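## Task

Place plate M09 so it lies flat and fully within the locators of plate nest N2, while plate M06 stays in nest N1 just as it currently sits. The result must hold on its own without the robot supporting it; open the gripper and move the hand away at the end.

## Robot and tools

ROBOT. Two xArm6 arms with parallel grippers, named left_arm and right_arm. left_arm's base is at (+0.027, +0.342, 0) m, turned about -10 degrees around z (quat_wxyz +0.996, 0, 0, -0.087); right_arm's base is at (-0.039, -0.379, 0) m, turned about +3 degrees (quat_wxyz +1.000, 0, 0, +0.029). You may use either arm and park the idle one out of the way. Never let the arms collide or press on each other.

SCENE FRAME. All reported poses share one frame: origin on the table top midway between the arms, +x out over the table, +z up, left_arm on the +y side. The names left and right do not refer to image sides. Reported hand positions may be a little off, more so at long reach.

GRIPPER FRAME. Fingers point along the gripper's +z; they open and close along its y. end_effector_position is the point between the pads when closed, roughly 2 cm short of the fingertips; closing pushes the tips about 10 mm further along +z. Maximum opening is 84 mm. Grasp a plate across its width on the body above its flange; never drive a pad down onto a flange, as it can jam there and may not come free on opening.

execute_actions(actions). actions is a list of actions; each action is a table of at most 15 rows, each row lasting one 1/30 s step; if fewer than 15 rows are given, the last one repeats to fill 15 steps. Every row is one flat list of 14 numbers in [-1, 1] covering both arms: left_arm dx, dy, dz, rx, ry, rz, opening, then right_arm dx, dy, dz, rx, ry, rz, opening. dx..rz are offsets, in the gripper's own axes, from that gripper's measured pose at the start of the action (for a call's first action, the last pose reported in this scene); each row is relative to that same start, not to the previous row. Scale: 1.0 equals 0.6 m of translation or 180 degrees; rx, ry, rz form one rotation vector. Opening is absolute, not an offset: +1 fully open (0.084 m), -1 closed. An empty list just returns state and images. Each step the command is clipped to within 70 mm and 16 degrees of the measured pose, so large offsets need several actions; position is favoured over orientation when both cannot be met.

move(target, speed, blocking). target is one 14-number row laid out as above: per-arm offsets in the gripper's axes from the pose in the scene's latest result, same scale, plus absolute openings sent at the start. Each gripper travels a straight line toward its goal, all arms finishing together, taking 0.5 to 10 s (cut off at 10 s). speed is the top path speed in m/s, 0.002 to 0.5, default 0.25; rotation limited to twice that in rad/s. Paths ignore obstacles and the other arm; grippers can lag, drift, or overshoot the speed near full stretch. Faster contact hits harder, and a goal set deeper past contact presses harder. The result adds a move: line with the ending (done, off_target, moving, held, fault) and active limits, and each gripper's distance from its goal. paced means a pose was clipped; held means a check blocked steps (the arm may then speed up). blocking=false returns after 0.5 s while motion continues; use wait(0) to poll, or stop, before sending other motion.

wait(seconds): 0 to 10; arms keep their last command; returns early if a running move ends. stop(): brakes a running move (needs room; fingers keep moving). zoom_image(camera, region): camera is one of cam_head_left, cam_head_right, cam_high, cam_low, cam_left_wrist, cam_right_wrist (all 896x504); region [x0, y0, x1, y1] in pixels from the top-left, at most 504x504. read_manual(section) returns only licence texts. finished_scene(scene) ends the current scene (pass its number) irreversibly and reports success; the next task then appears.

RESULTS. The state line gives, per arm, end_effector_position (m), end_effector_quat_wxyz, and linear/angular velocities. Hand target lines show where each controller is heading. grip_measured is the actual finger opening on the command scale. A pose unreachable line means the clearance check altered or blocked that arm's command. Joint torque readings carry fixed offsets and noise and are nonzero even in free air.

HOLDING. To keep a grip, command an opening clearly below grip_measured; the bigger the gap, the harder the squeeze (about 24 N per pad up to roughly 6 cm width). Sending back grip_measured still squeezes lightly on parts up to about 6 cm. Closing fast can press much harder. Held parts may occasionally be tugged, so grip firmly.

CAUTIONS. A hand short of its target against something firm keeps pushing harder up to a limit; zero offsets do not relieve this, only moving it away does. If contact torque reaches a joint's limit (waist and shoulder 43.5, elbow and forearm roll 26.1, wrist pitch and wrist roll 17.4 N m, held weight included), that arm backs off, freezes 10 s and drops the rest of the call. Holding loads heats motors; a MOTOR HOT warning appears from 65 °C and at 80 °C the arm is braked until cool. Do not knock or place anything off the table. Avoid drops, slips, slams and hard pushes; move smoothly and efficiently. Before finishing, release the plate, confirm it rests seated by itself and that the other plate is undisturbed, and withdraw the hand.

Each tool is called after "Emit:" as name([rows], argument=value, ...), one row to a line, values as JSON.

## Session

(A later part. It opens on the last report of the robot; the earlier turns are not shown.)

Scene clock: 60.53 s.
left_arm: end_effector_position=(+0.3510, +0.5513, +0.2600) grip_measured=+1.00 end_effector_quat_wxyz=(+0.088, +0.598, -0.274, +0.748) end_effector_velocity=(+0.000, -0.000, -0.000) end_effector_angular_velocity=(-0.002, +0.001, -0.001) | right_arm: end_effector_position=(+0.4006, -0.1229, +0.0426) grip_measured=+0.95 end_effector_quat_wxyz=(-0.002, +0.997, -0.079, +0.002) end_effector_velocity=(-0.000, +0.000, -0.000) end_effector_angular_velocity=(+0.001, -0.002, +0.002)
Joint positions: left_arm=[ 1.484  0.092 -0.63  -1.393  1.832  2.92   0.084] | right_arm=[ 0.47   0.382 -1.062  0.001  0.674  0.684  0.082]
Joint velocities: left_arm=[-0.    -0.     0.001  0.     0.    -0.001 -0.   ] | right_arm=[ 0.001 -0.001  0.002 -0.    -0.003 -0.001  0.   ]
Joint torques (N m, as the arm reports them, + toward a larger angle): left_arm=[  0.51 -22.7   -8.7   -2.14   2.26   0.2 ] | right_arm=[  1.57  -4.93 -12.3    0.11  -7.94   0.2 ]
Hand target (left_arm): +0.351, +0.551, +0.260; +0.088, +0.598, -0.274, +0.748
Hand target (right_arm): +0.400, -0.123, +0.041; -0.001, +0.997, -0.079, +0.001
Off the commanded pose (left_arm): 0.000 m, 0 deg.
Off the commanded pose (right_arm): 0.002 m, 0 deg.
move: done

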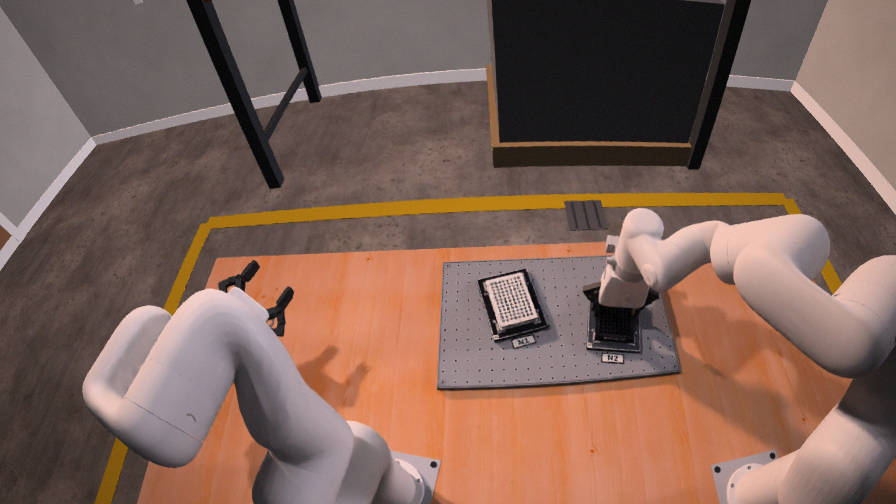

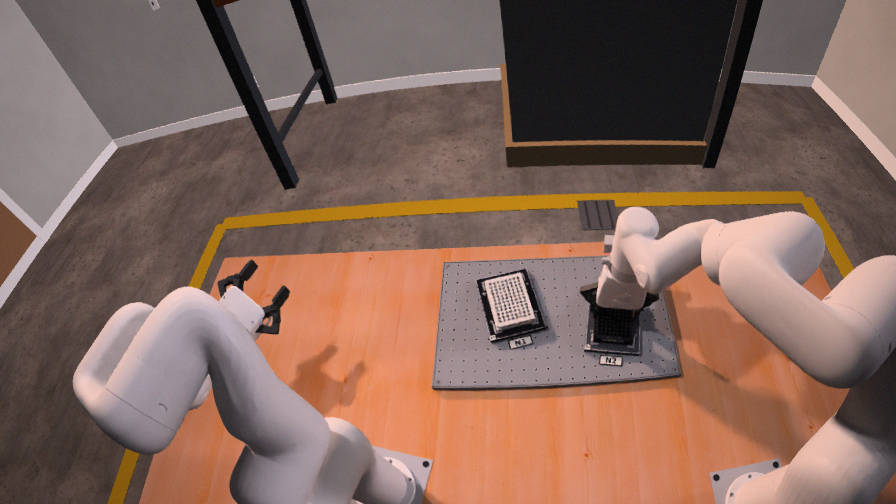

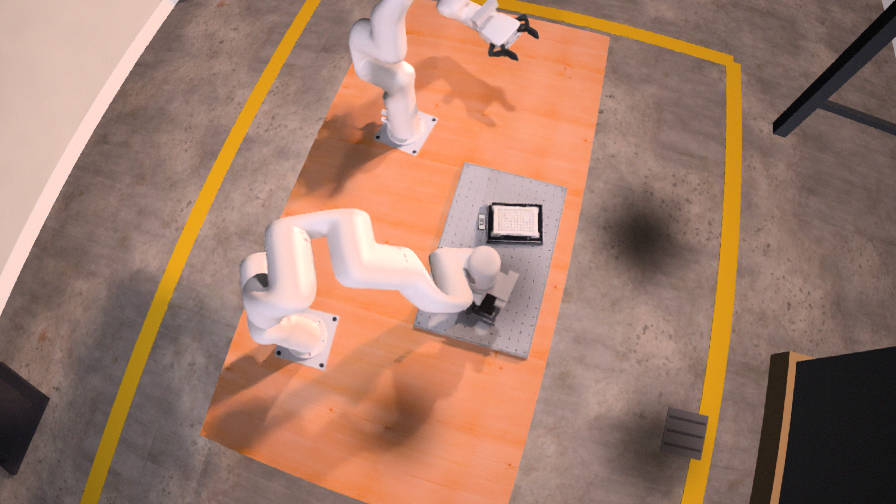

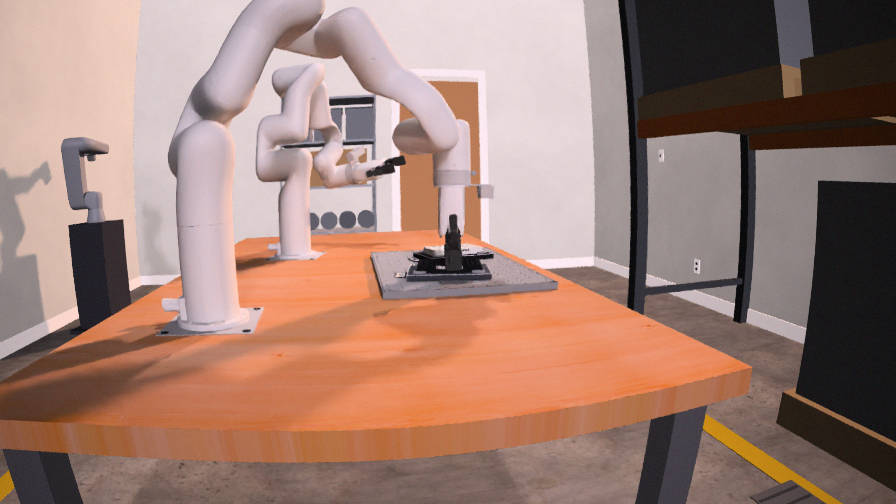

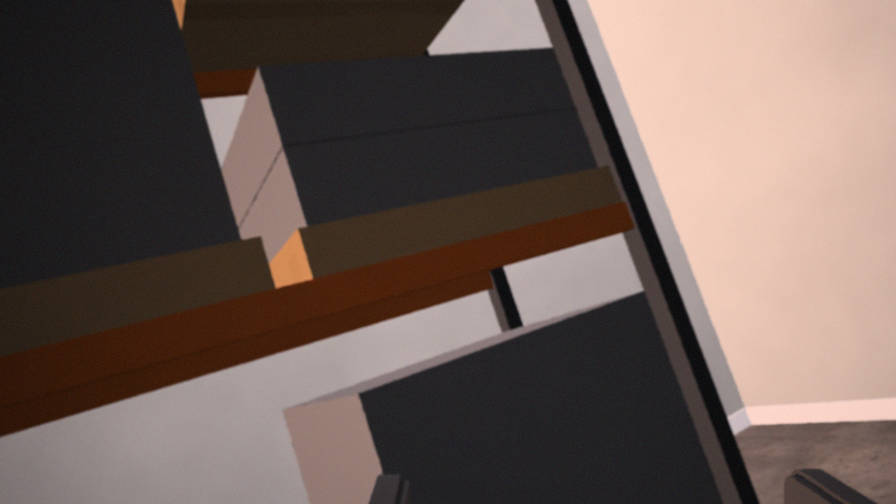

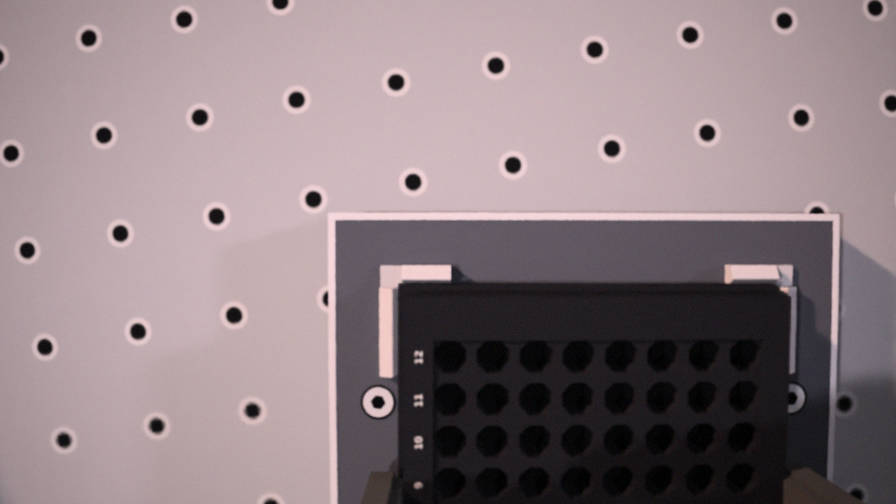

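Emit:
move(target=[0,0,0,0,0,0,1,0,0,-0.003,0,0,0,1], speed=0.01)

Emit:
move(target=[0,0,0,0,0,0,1,-0.06,0,-0.25,0,0,0,1], speed=0.1)

Emit:
zoom_image(camera="cam_low", region=[360,190,540,310])

Scene clock: 69.27 s.
left_arm: end_effector_position=(+0.3510, +0.5513, +0.2600) grip_measured=+1.00 end_effector_quat_wxyz=(+0.088, +0.598, -0.274, +0.748) end_effector_velocity=(+0.000, +0.000, +0.000) end_effector_angular_velocity=(+0.002, -0.001, -0.000) | right_arm: end_effector_position=(+0.4000, -0.1228, +0.0430) grip_measured=+1.00 end_effector_quat_wxyz=(-0.002, +0.997, -0.078, +0.002) end_effector_velocity=(+0.001, -0.002, +0.005) end_effector_angular_velocity=(+0.000, -0.002, -0.004)
Joint positions: left_arm=[ 1.484  0.092 -0.63  -1.393  1.832  2.92   0.084] | right_arm=[ 0.471  0.38  -1.062  0.001  0.677  0.684  0.084]
Joint velocities: left_arm=[-0.    -0.    -0.002 -0.     0.     0.001 -0.   ] | right_arm=[-0.004 -0.011 -0.    -0.001  0.009  0.001  0.   ]
Joint torques (N m, as the arm reports them, + toward a larger angle): left_arm=[  0.84 -22.83  -9.    -1.72   2.16   0.05] | right_arm=[ -0.11 -17.16 -12.62  -0.93  -2.04   0.02]
Hand target (left_arm): +0.351, +0.551, +0.260; +0.088, +0.598, -0.274, +0.748
Hand target (right_arm): +0.401, -0.123, +0.044; -0.002, +0.997, -0.079, +0.002
Off the commanded pose (left_arm): 0.000 m, 0 deg.
Off the commanded pose (right_arm): 0.002 m, 0 deg.
move: done

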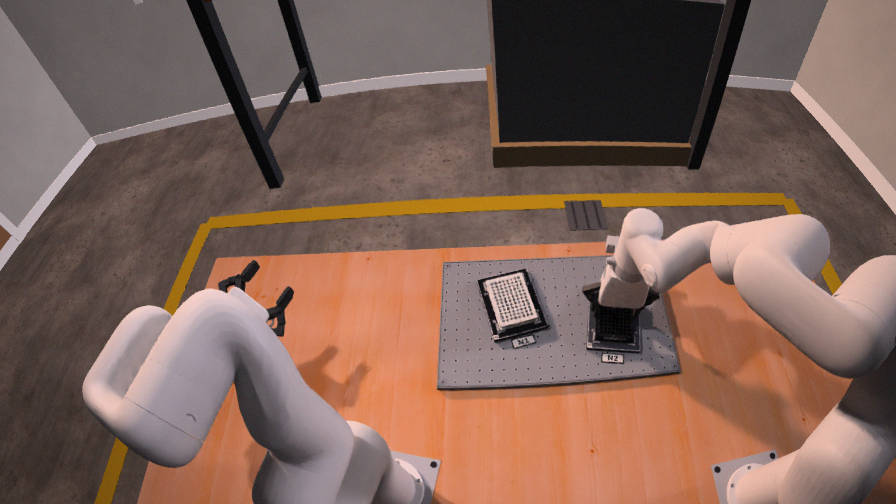

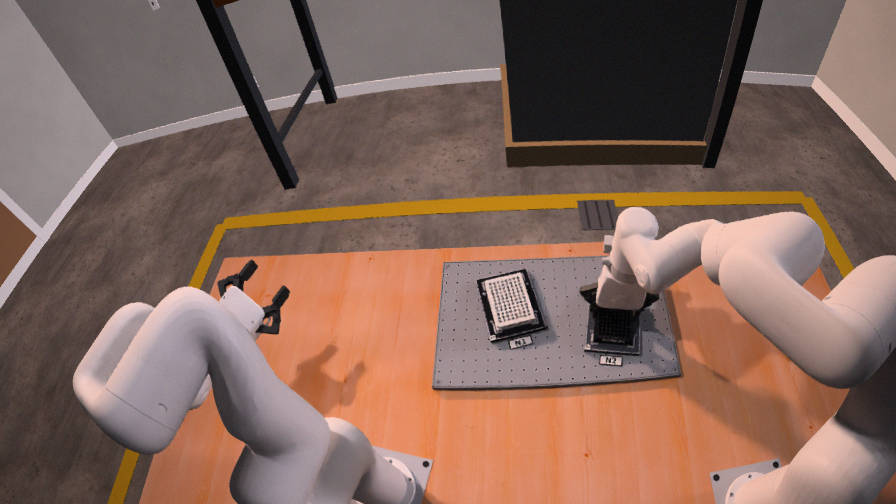

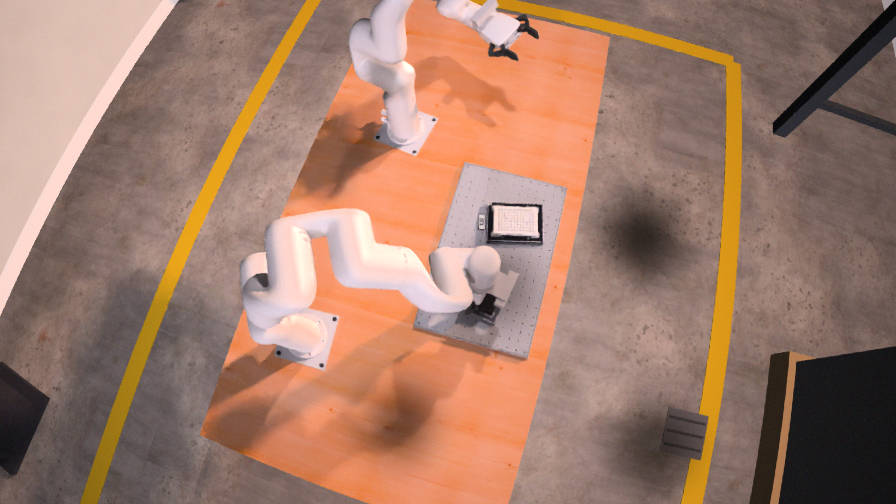

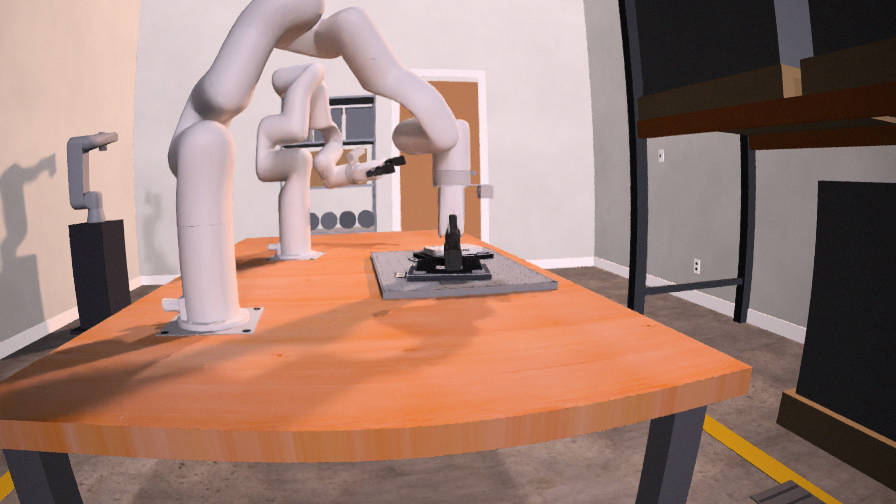

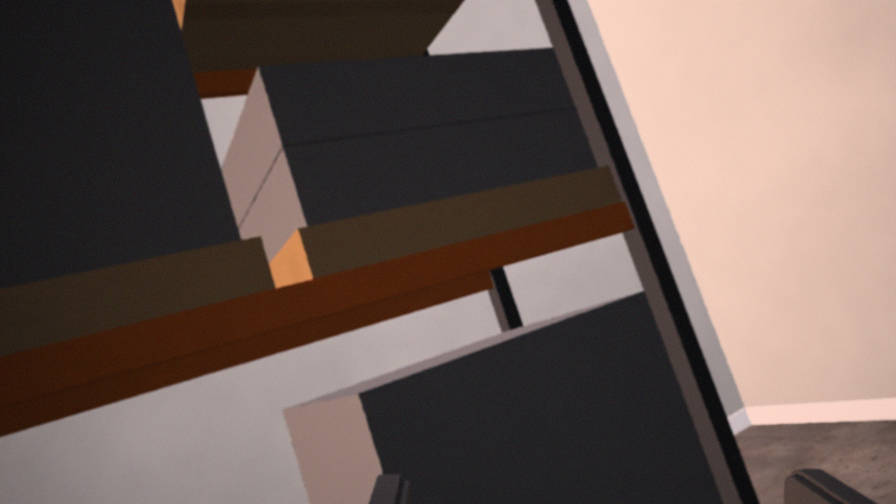

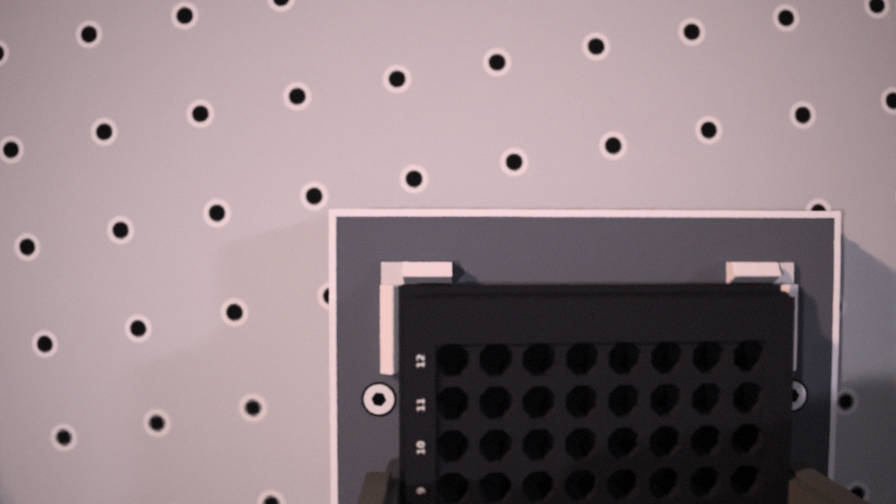

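Scene clock: 71.17 s.
left_arm: end_effector_position=(+0.3510, +0.5513, +0.2600) grip_measured=+1.00 end_effector_quat_wxyz=(+0.088, +0.598, -0.274, +0.748) end_effector_velocity=(+0.000, +0.000, -0.000) end_effector_angular_velocity=(-0.001, +0.001, +0.002) | right_arm: end_effector_position=(+0.3640, -0.1180, +0.1924) grip_measured=+1.00 end_effector_quat_wxyz=(-0.001, +0.997, -0.079, +0.001) end_effector_velocity=(-0.000, +0.001, +0.000) end_effector_angular_velocity=(+0.000, +0.000, +0.001)
Joint positions: left_arm=[ 1.484  0.092 -0.63  -1.393  1.832  2.92   0.084] | right_arm=[ 0.517  0.052 -1.098  0.001  1.043  0.732  0.084]
Joint velocities: left_arm=[ 0.    -0.     0.001 -0.001 -0.001 -0.001 -0.   ] | right_arm=[ 0.001  0.    -0.002  0.     0.001  0.     0.   ]
Joint torques (N m, as the arm reports them, + toward a larger angle): left_arm=[  1.05 -22.9   -8.67  -1.99   2.32   0.08] | right_arm=[  0.17 -14.69 -14.7   -0.86  -1.82   0.26]
Hand target (left_arm): +0.351, +0.551, +0.260; +0.088, +0.598, -0.274, +0.748
Hand target (right_arm): +0.364, -0.118, +0.193; -0.002, +0.997, -0.079, +0.002
Off the commanded pose (left_arm): 0.000 m, 0 deg.
Off the commanded pose (right_arm): 0.001 m, 0 deg.
move: done

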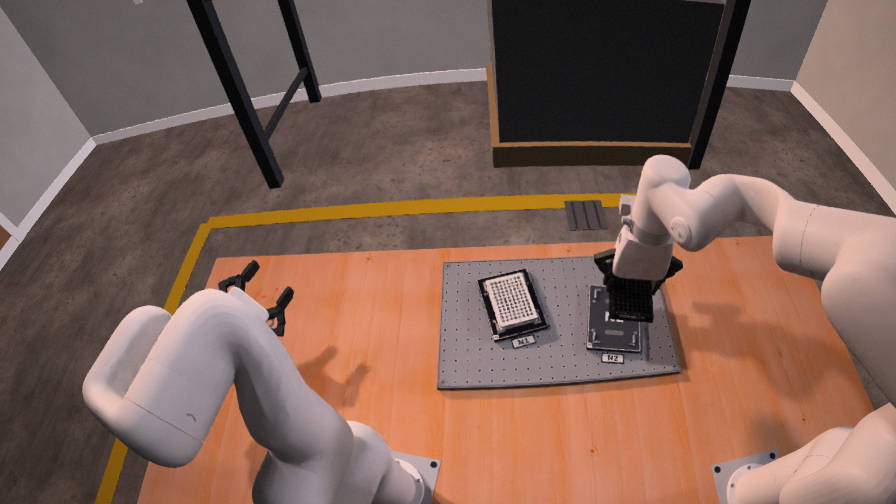

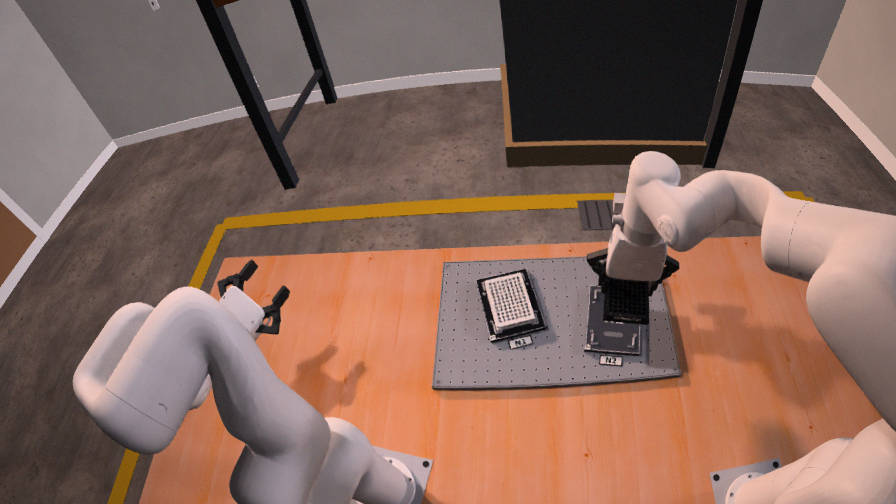

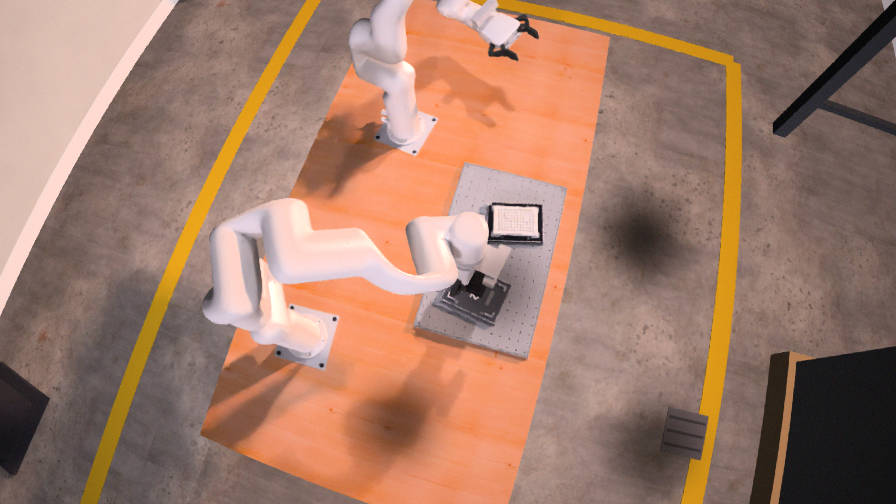

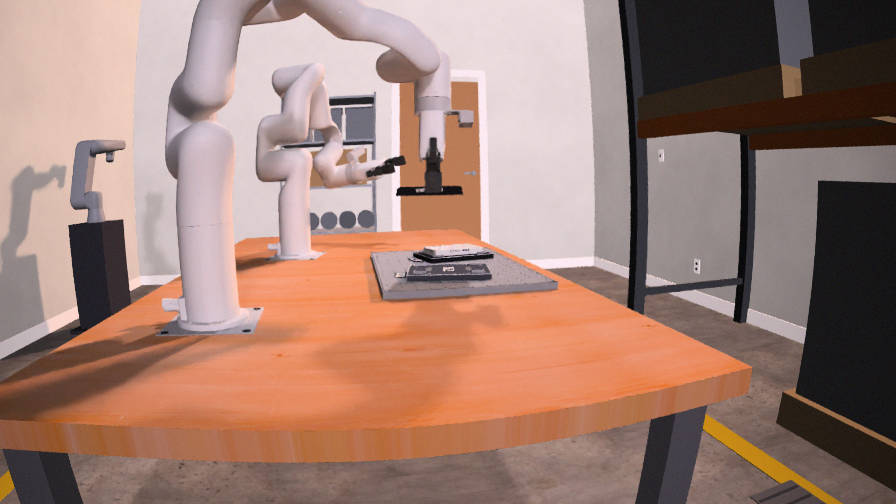

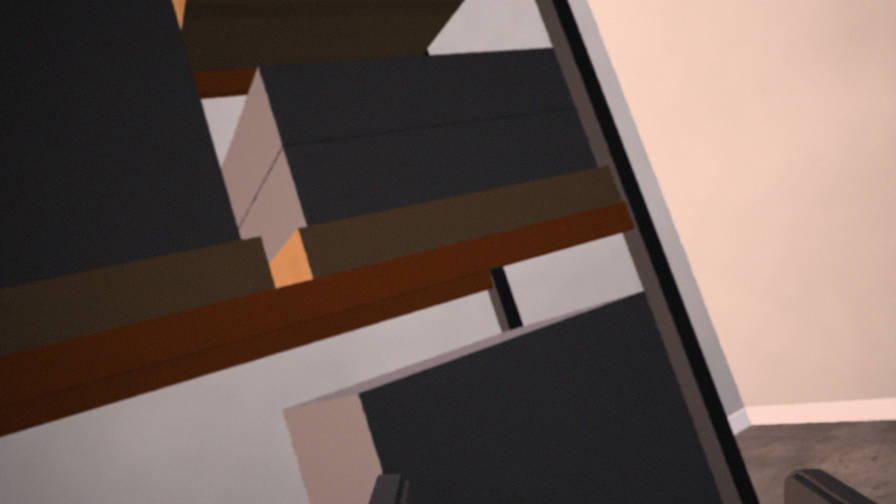

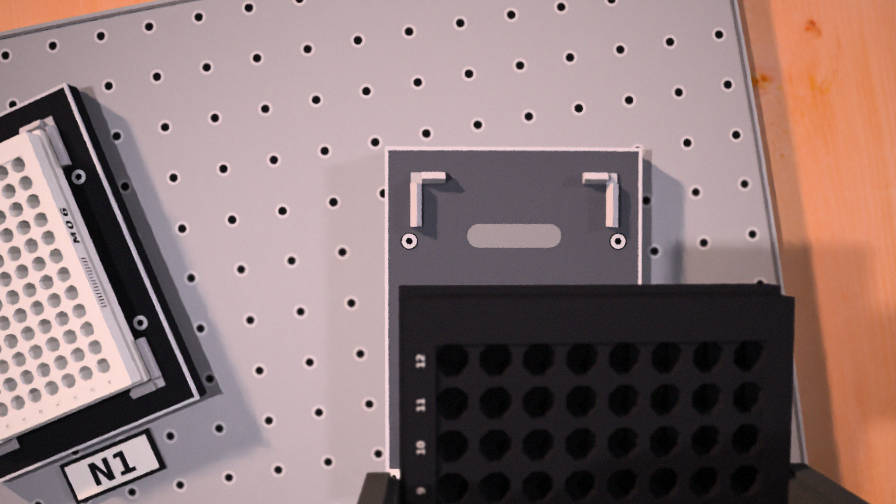

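Region (360, 190, 540, 310) of cam_low's 896x504 image, scaled by 2.800, with more detail than that image has.

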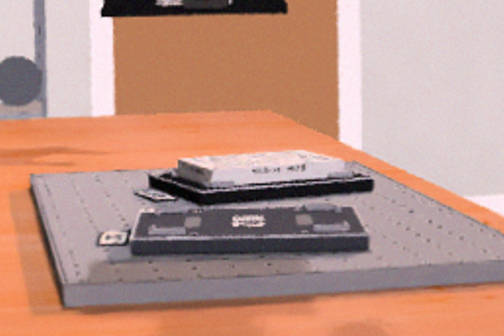

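Emit:
move(target=[0,0,0,0,0,0,1,0.06,0,0.22,0,0,0,1], speed=0.06)

Emit:
move(target=[0,0,0,0,0,0,1,0,0,0.031,0,0,0,1], speed=0.01)

Emit:
zoom_image(camera="cam_low", region=[390,200,510,290])

Scene clock: 80.93 s.
left_arm: end_effector_position=(+0.3510, +0.5513, +0.2600) grip_measured=+1.00 end_effector_quat_wxyz=(+0.088, +0.598, -0.274, +0.748) end_effector_velocity=(-0.000, -0.000, +0.000) end_effector_angular_velocity=(-0.001, -0.000, -0.002) | right_arm: end_effector_position=(+0.3997, -0.1231, +0.0606) grip_measured=+1.00 end_effector_quat_wxyz=(-0.001, +0.997, -0.079, +0.001) end_effector_velocity=(+0.002, +0.001, +0.003) end_effector_angular_velocity=(+0.004, -0.007, +0.001)
Joint positions: left_arm=[ 1.484  0.092 -0.63  -1.393  1.832  2.92   0.084] | right_arm=[ 0.471  0.343 -1.068  0.001  0.721  0.684  0.084]
Joint velocities: left_arm=[-0.     0.    -0.     0.     0.002 -0.001 -0.   ] | right_arm=[-0.    -0.003 -0.004  0.    -0.002 -0.002  0.   ]
Joint torques (N m, as the arm reports them, + toward a larger angle): left_arm=[  0.71 -22.67  -8.81  -1.7    2.22   0.17] | right_arm=[ -0.33 -16.65 -12.46  -0.63  -1.96   0.3 ]
Hand target (left_arm): +0.351, +0.551, +0.260; +0.088, +0.598, -0.274, +0.748
Hand target (right_arm): +0.400, -0.123, +0.060; -0.001, +0.997, -0.079, +0.001
Off the commanded pose (left_arm): 0.000 m, 0 deg.
Off the commanded pose (right_arm): 0.000 m, 0 deg.
move: done

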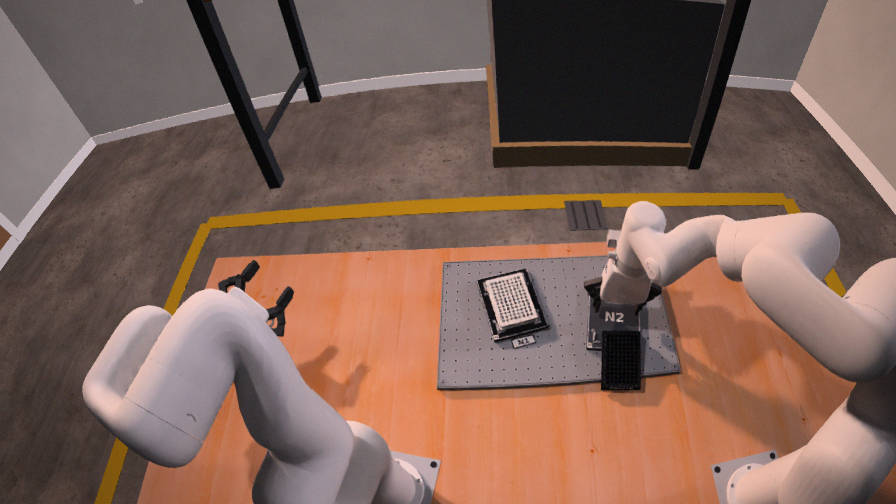

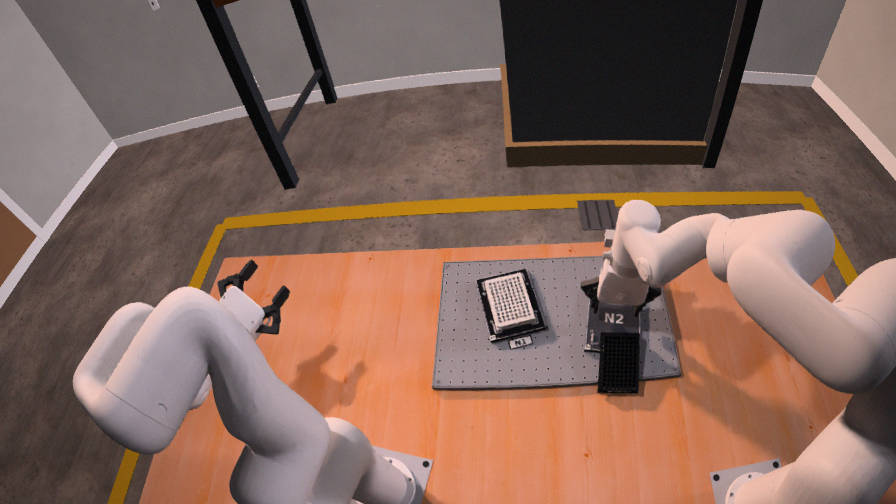

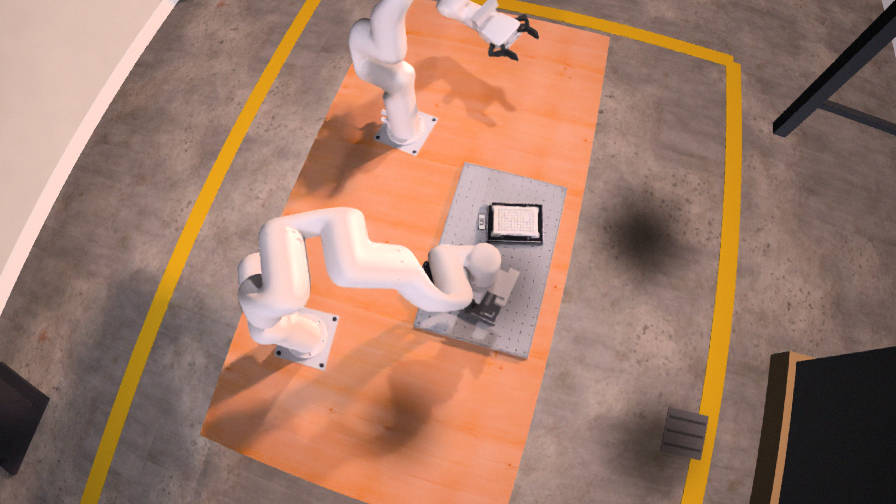

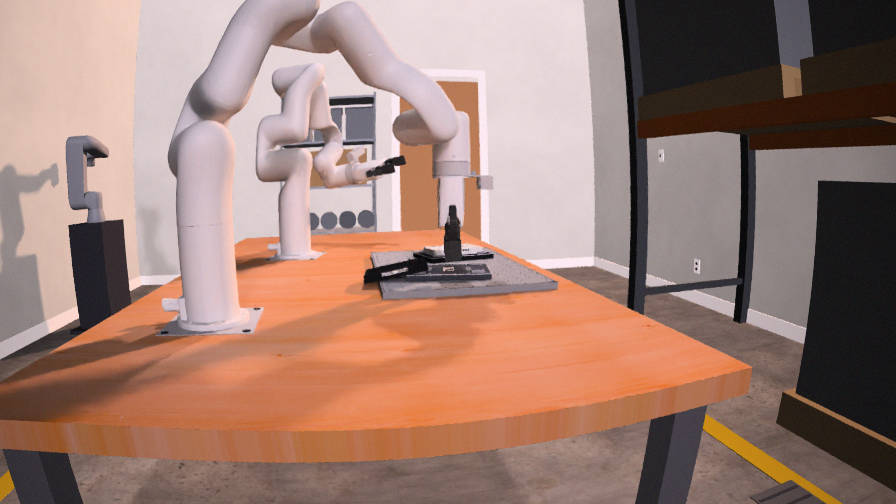

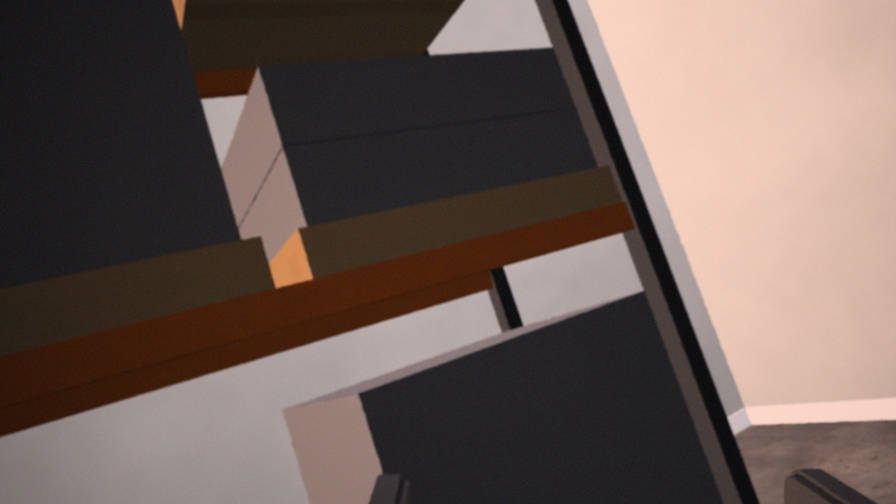

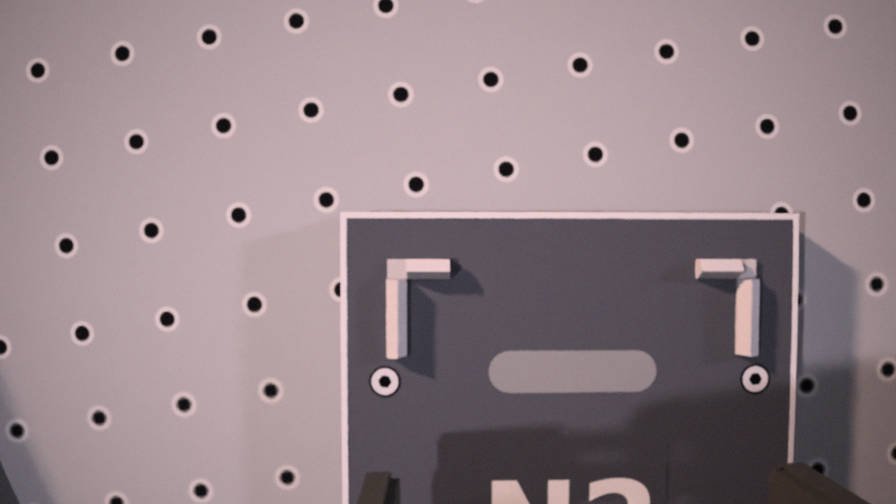

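Scene clock: 83.00 s.
left_arm: end_effector_position=(+0.3510, +0.5513, +0.2600) grip_measured=+1.00 end_effector_quat_wxyz=(+0.088, +0.598, -0.274, +0.748) end_effector_velocity=(-0.000, -0.000, -0.000) end_effector_angular_velocity=(-0.000, +0.002, -0.000) | right_arm: end_effector_position=(+0.3997, -0.1230, +0.0420) grip_measured=+1.00 end_effector_quat_wxyz=(-0.001, +0.997, -0.078, +0.001) end_effector_velocity=(+0.001, +0.001, +0.001) end_effector_angular_velocity=(+0.003, -0.004, +0.002)
Joint positions: left_arm=[ 1.484  0.092 -0.63  -1.393  1.832  2.92   0.084] | right_arm=[ 0.471  0.382 -1.061  0.001  0.676  0.684  0.084]
Joint velocities: left_arm=[ 0.    -0.001  0.     0.    -0.001 -0.002 -0.   ] | right_arm=[ 0.    -0.001 -0.002 -0.    -0.002 -0.002  0.   ]
Joint torques (N m, as the arm reports them, + toward a larger angle): left_arm=[  0.55 -22.71  -8.93  -1.95   2.12   0.15] | right_arm=[ -0.31 -16.8  -12.72  -0.75  -2.03   0.09]
Hand target (left_arm): +0.351, +0.551, +0.260; +0.088, +0.598, -0.274, +0.748
Hand target (right_arm): +0.400, -0.123, +0.042; -0.001, +0.997, -0.078, +0.001
Off the commanded pose (left_arm): 0.000 m, 0 deg.
Off the commanded pose (right_arm): 0.000 m, 0 deg.
move: done

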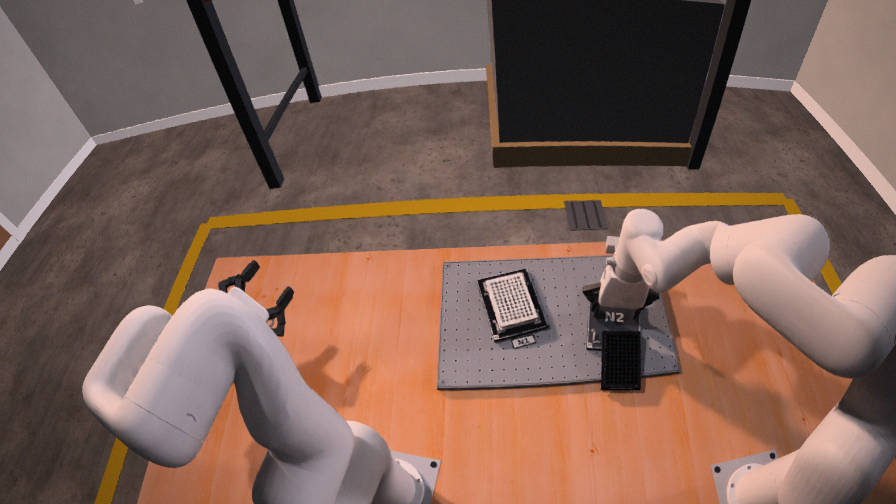

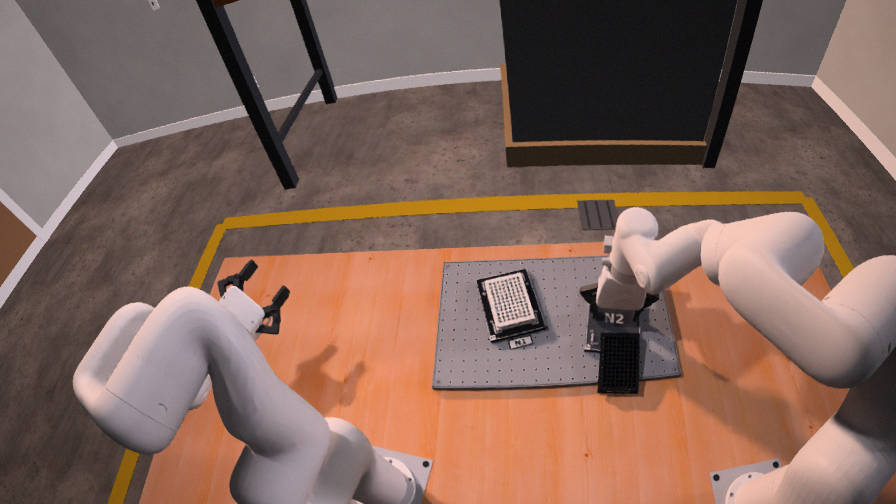

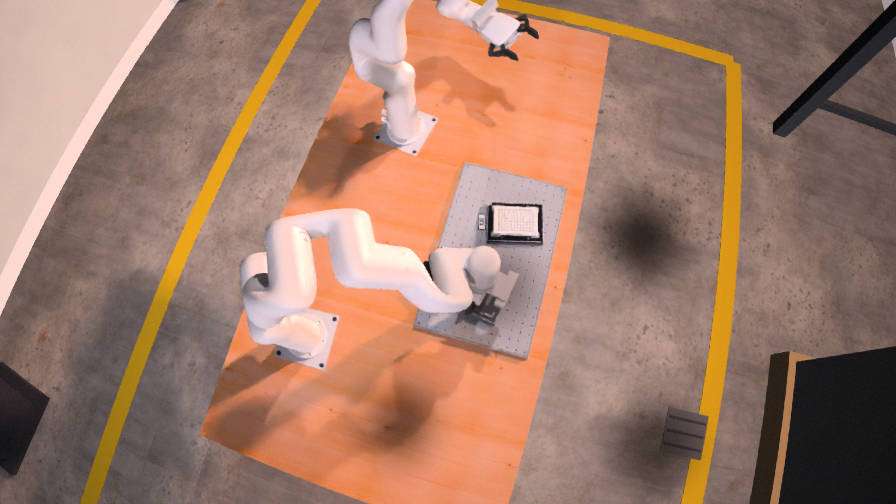

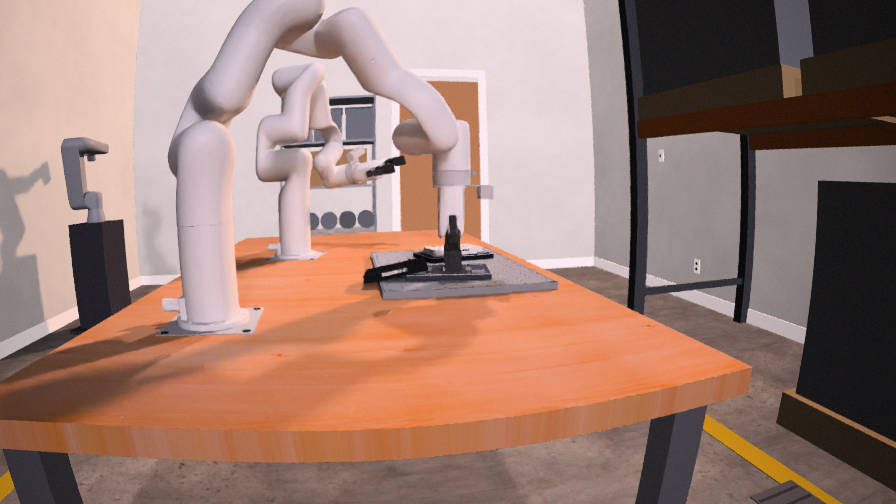

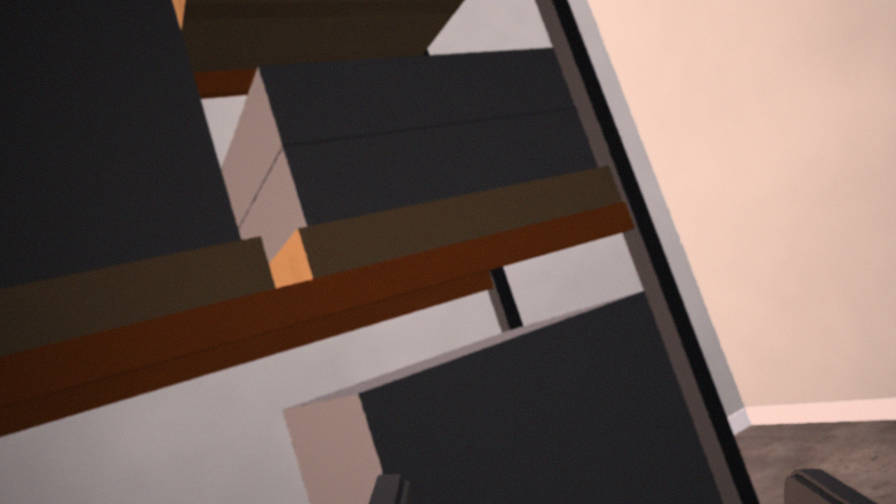

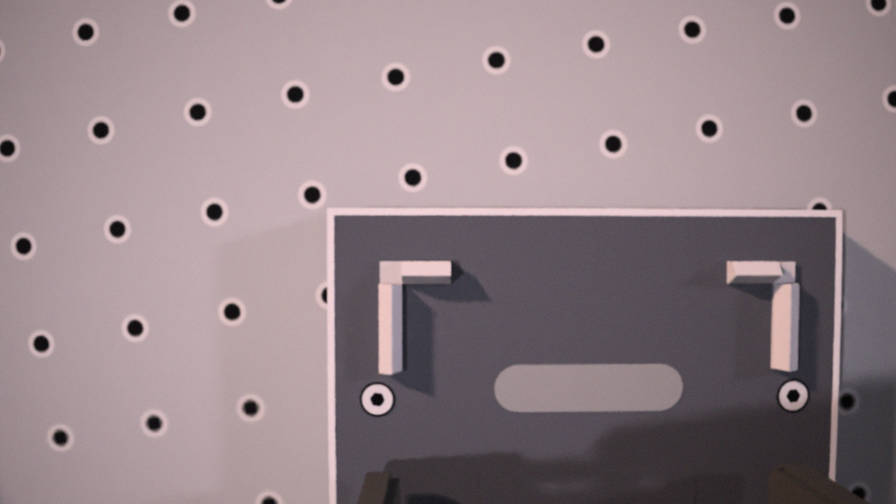

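Region (390, 200, 510, 290) of cam_low's 896x504 image, scaled by 4.200, with more detail than that image has; it fills the top 378 rows of this view, and the rest is white.

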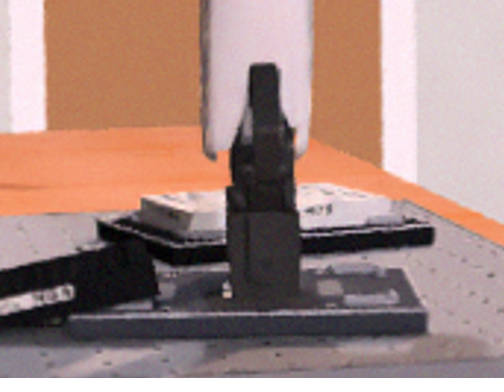

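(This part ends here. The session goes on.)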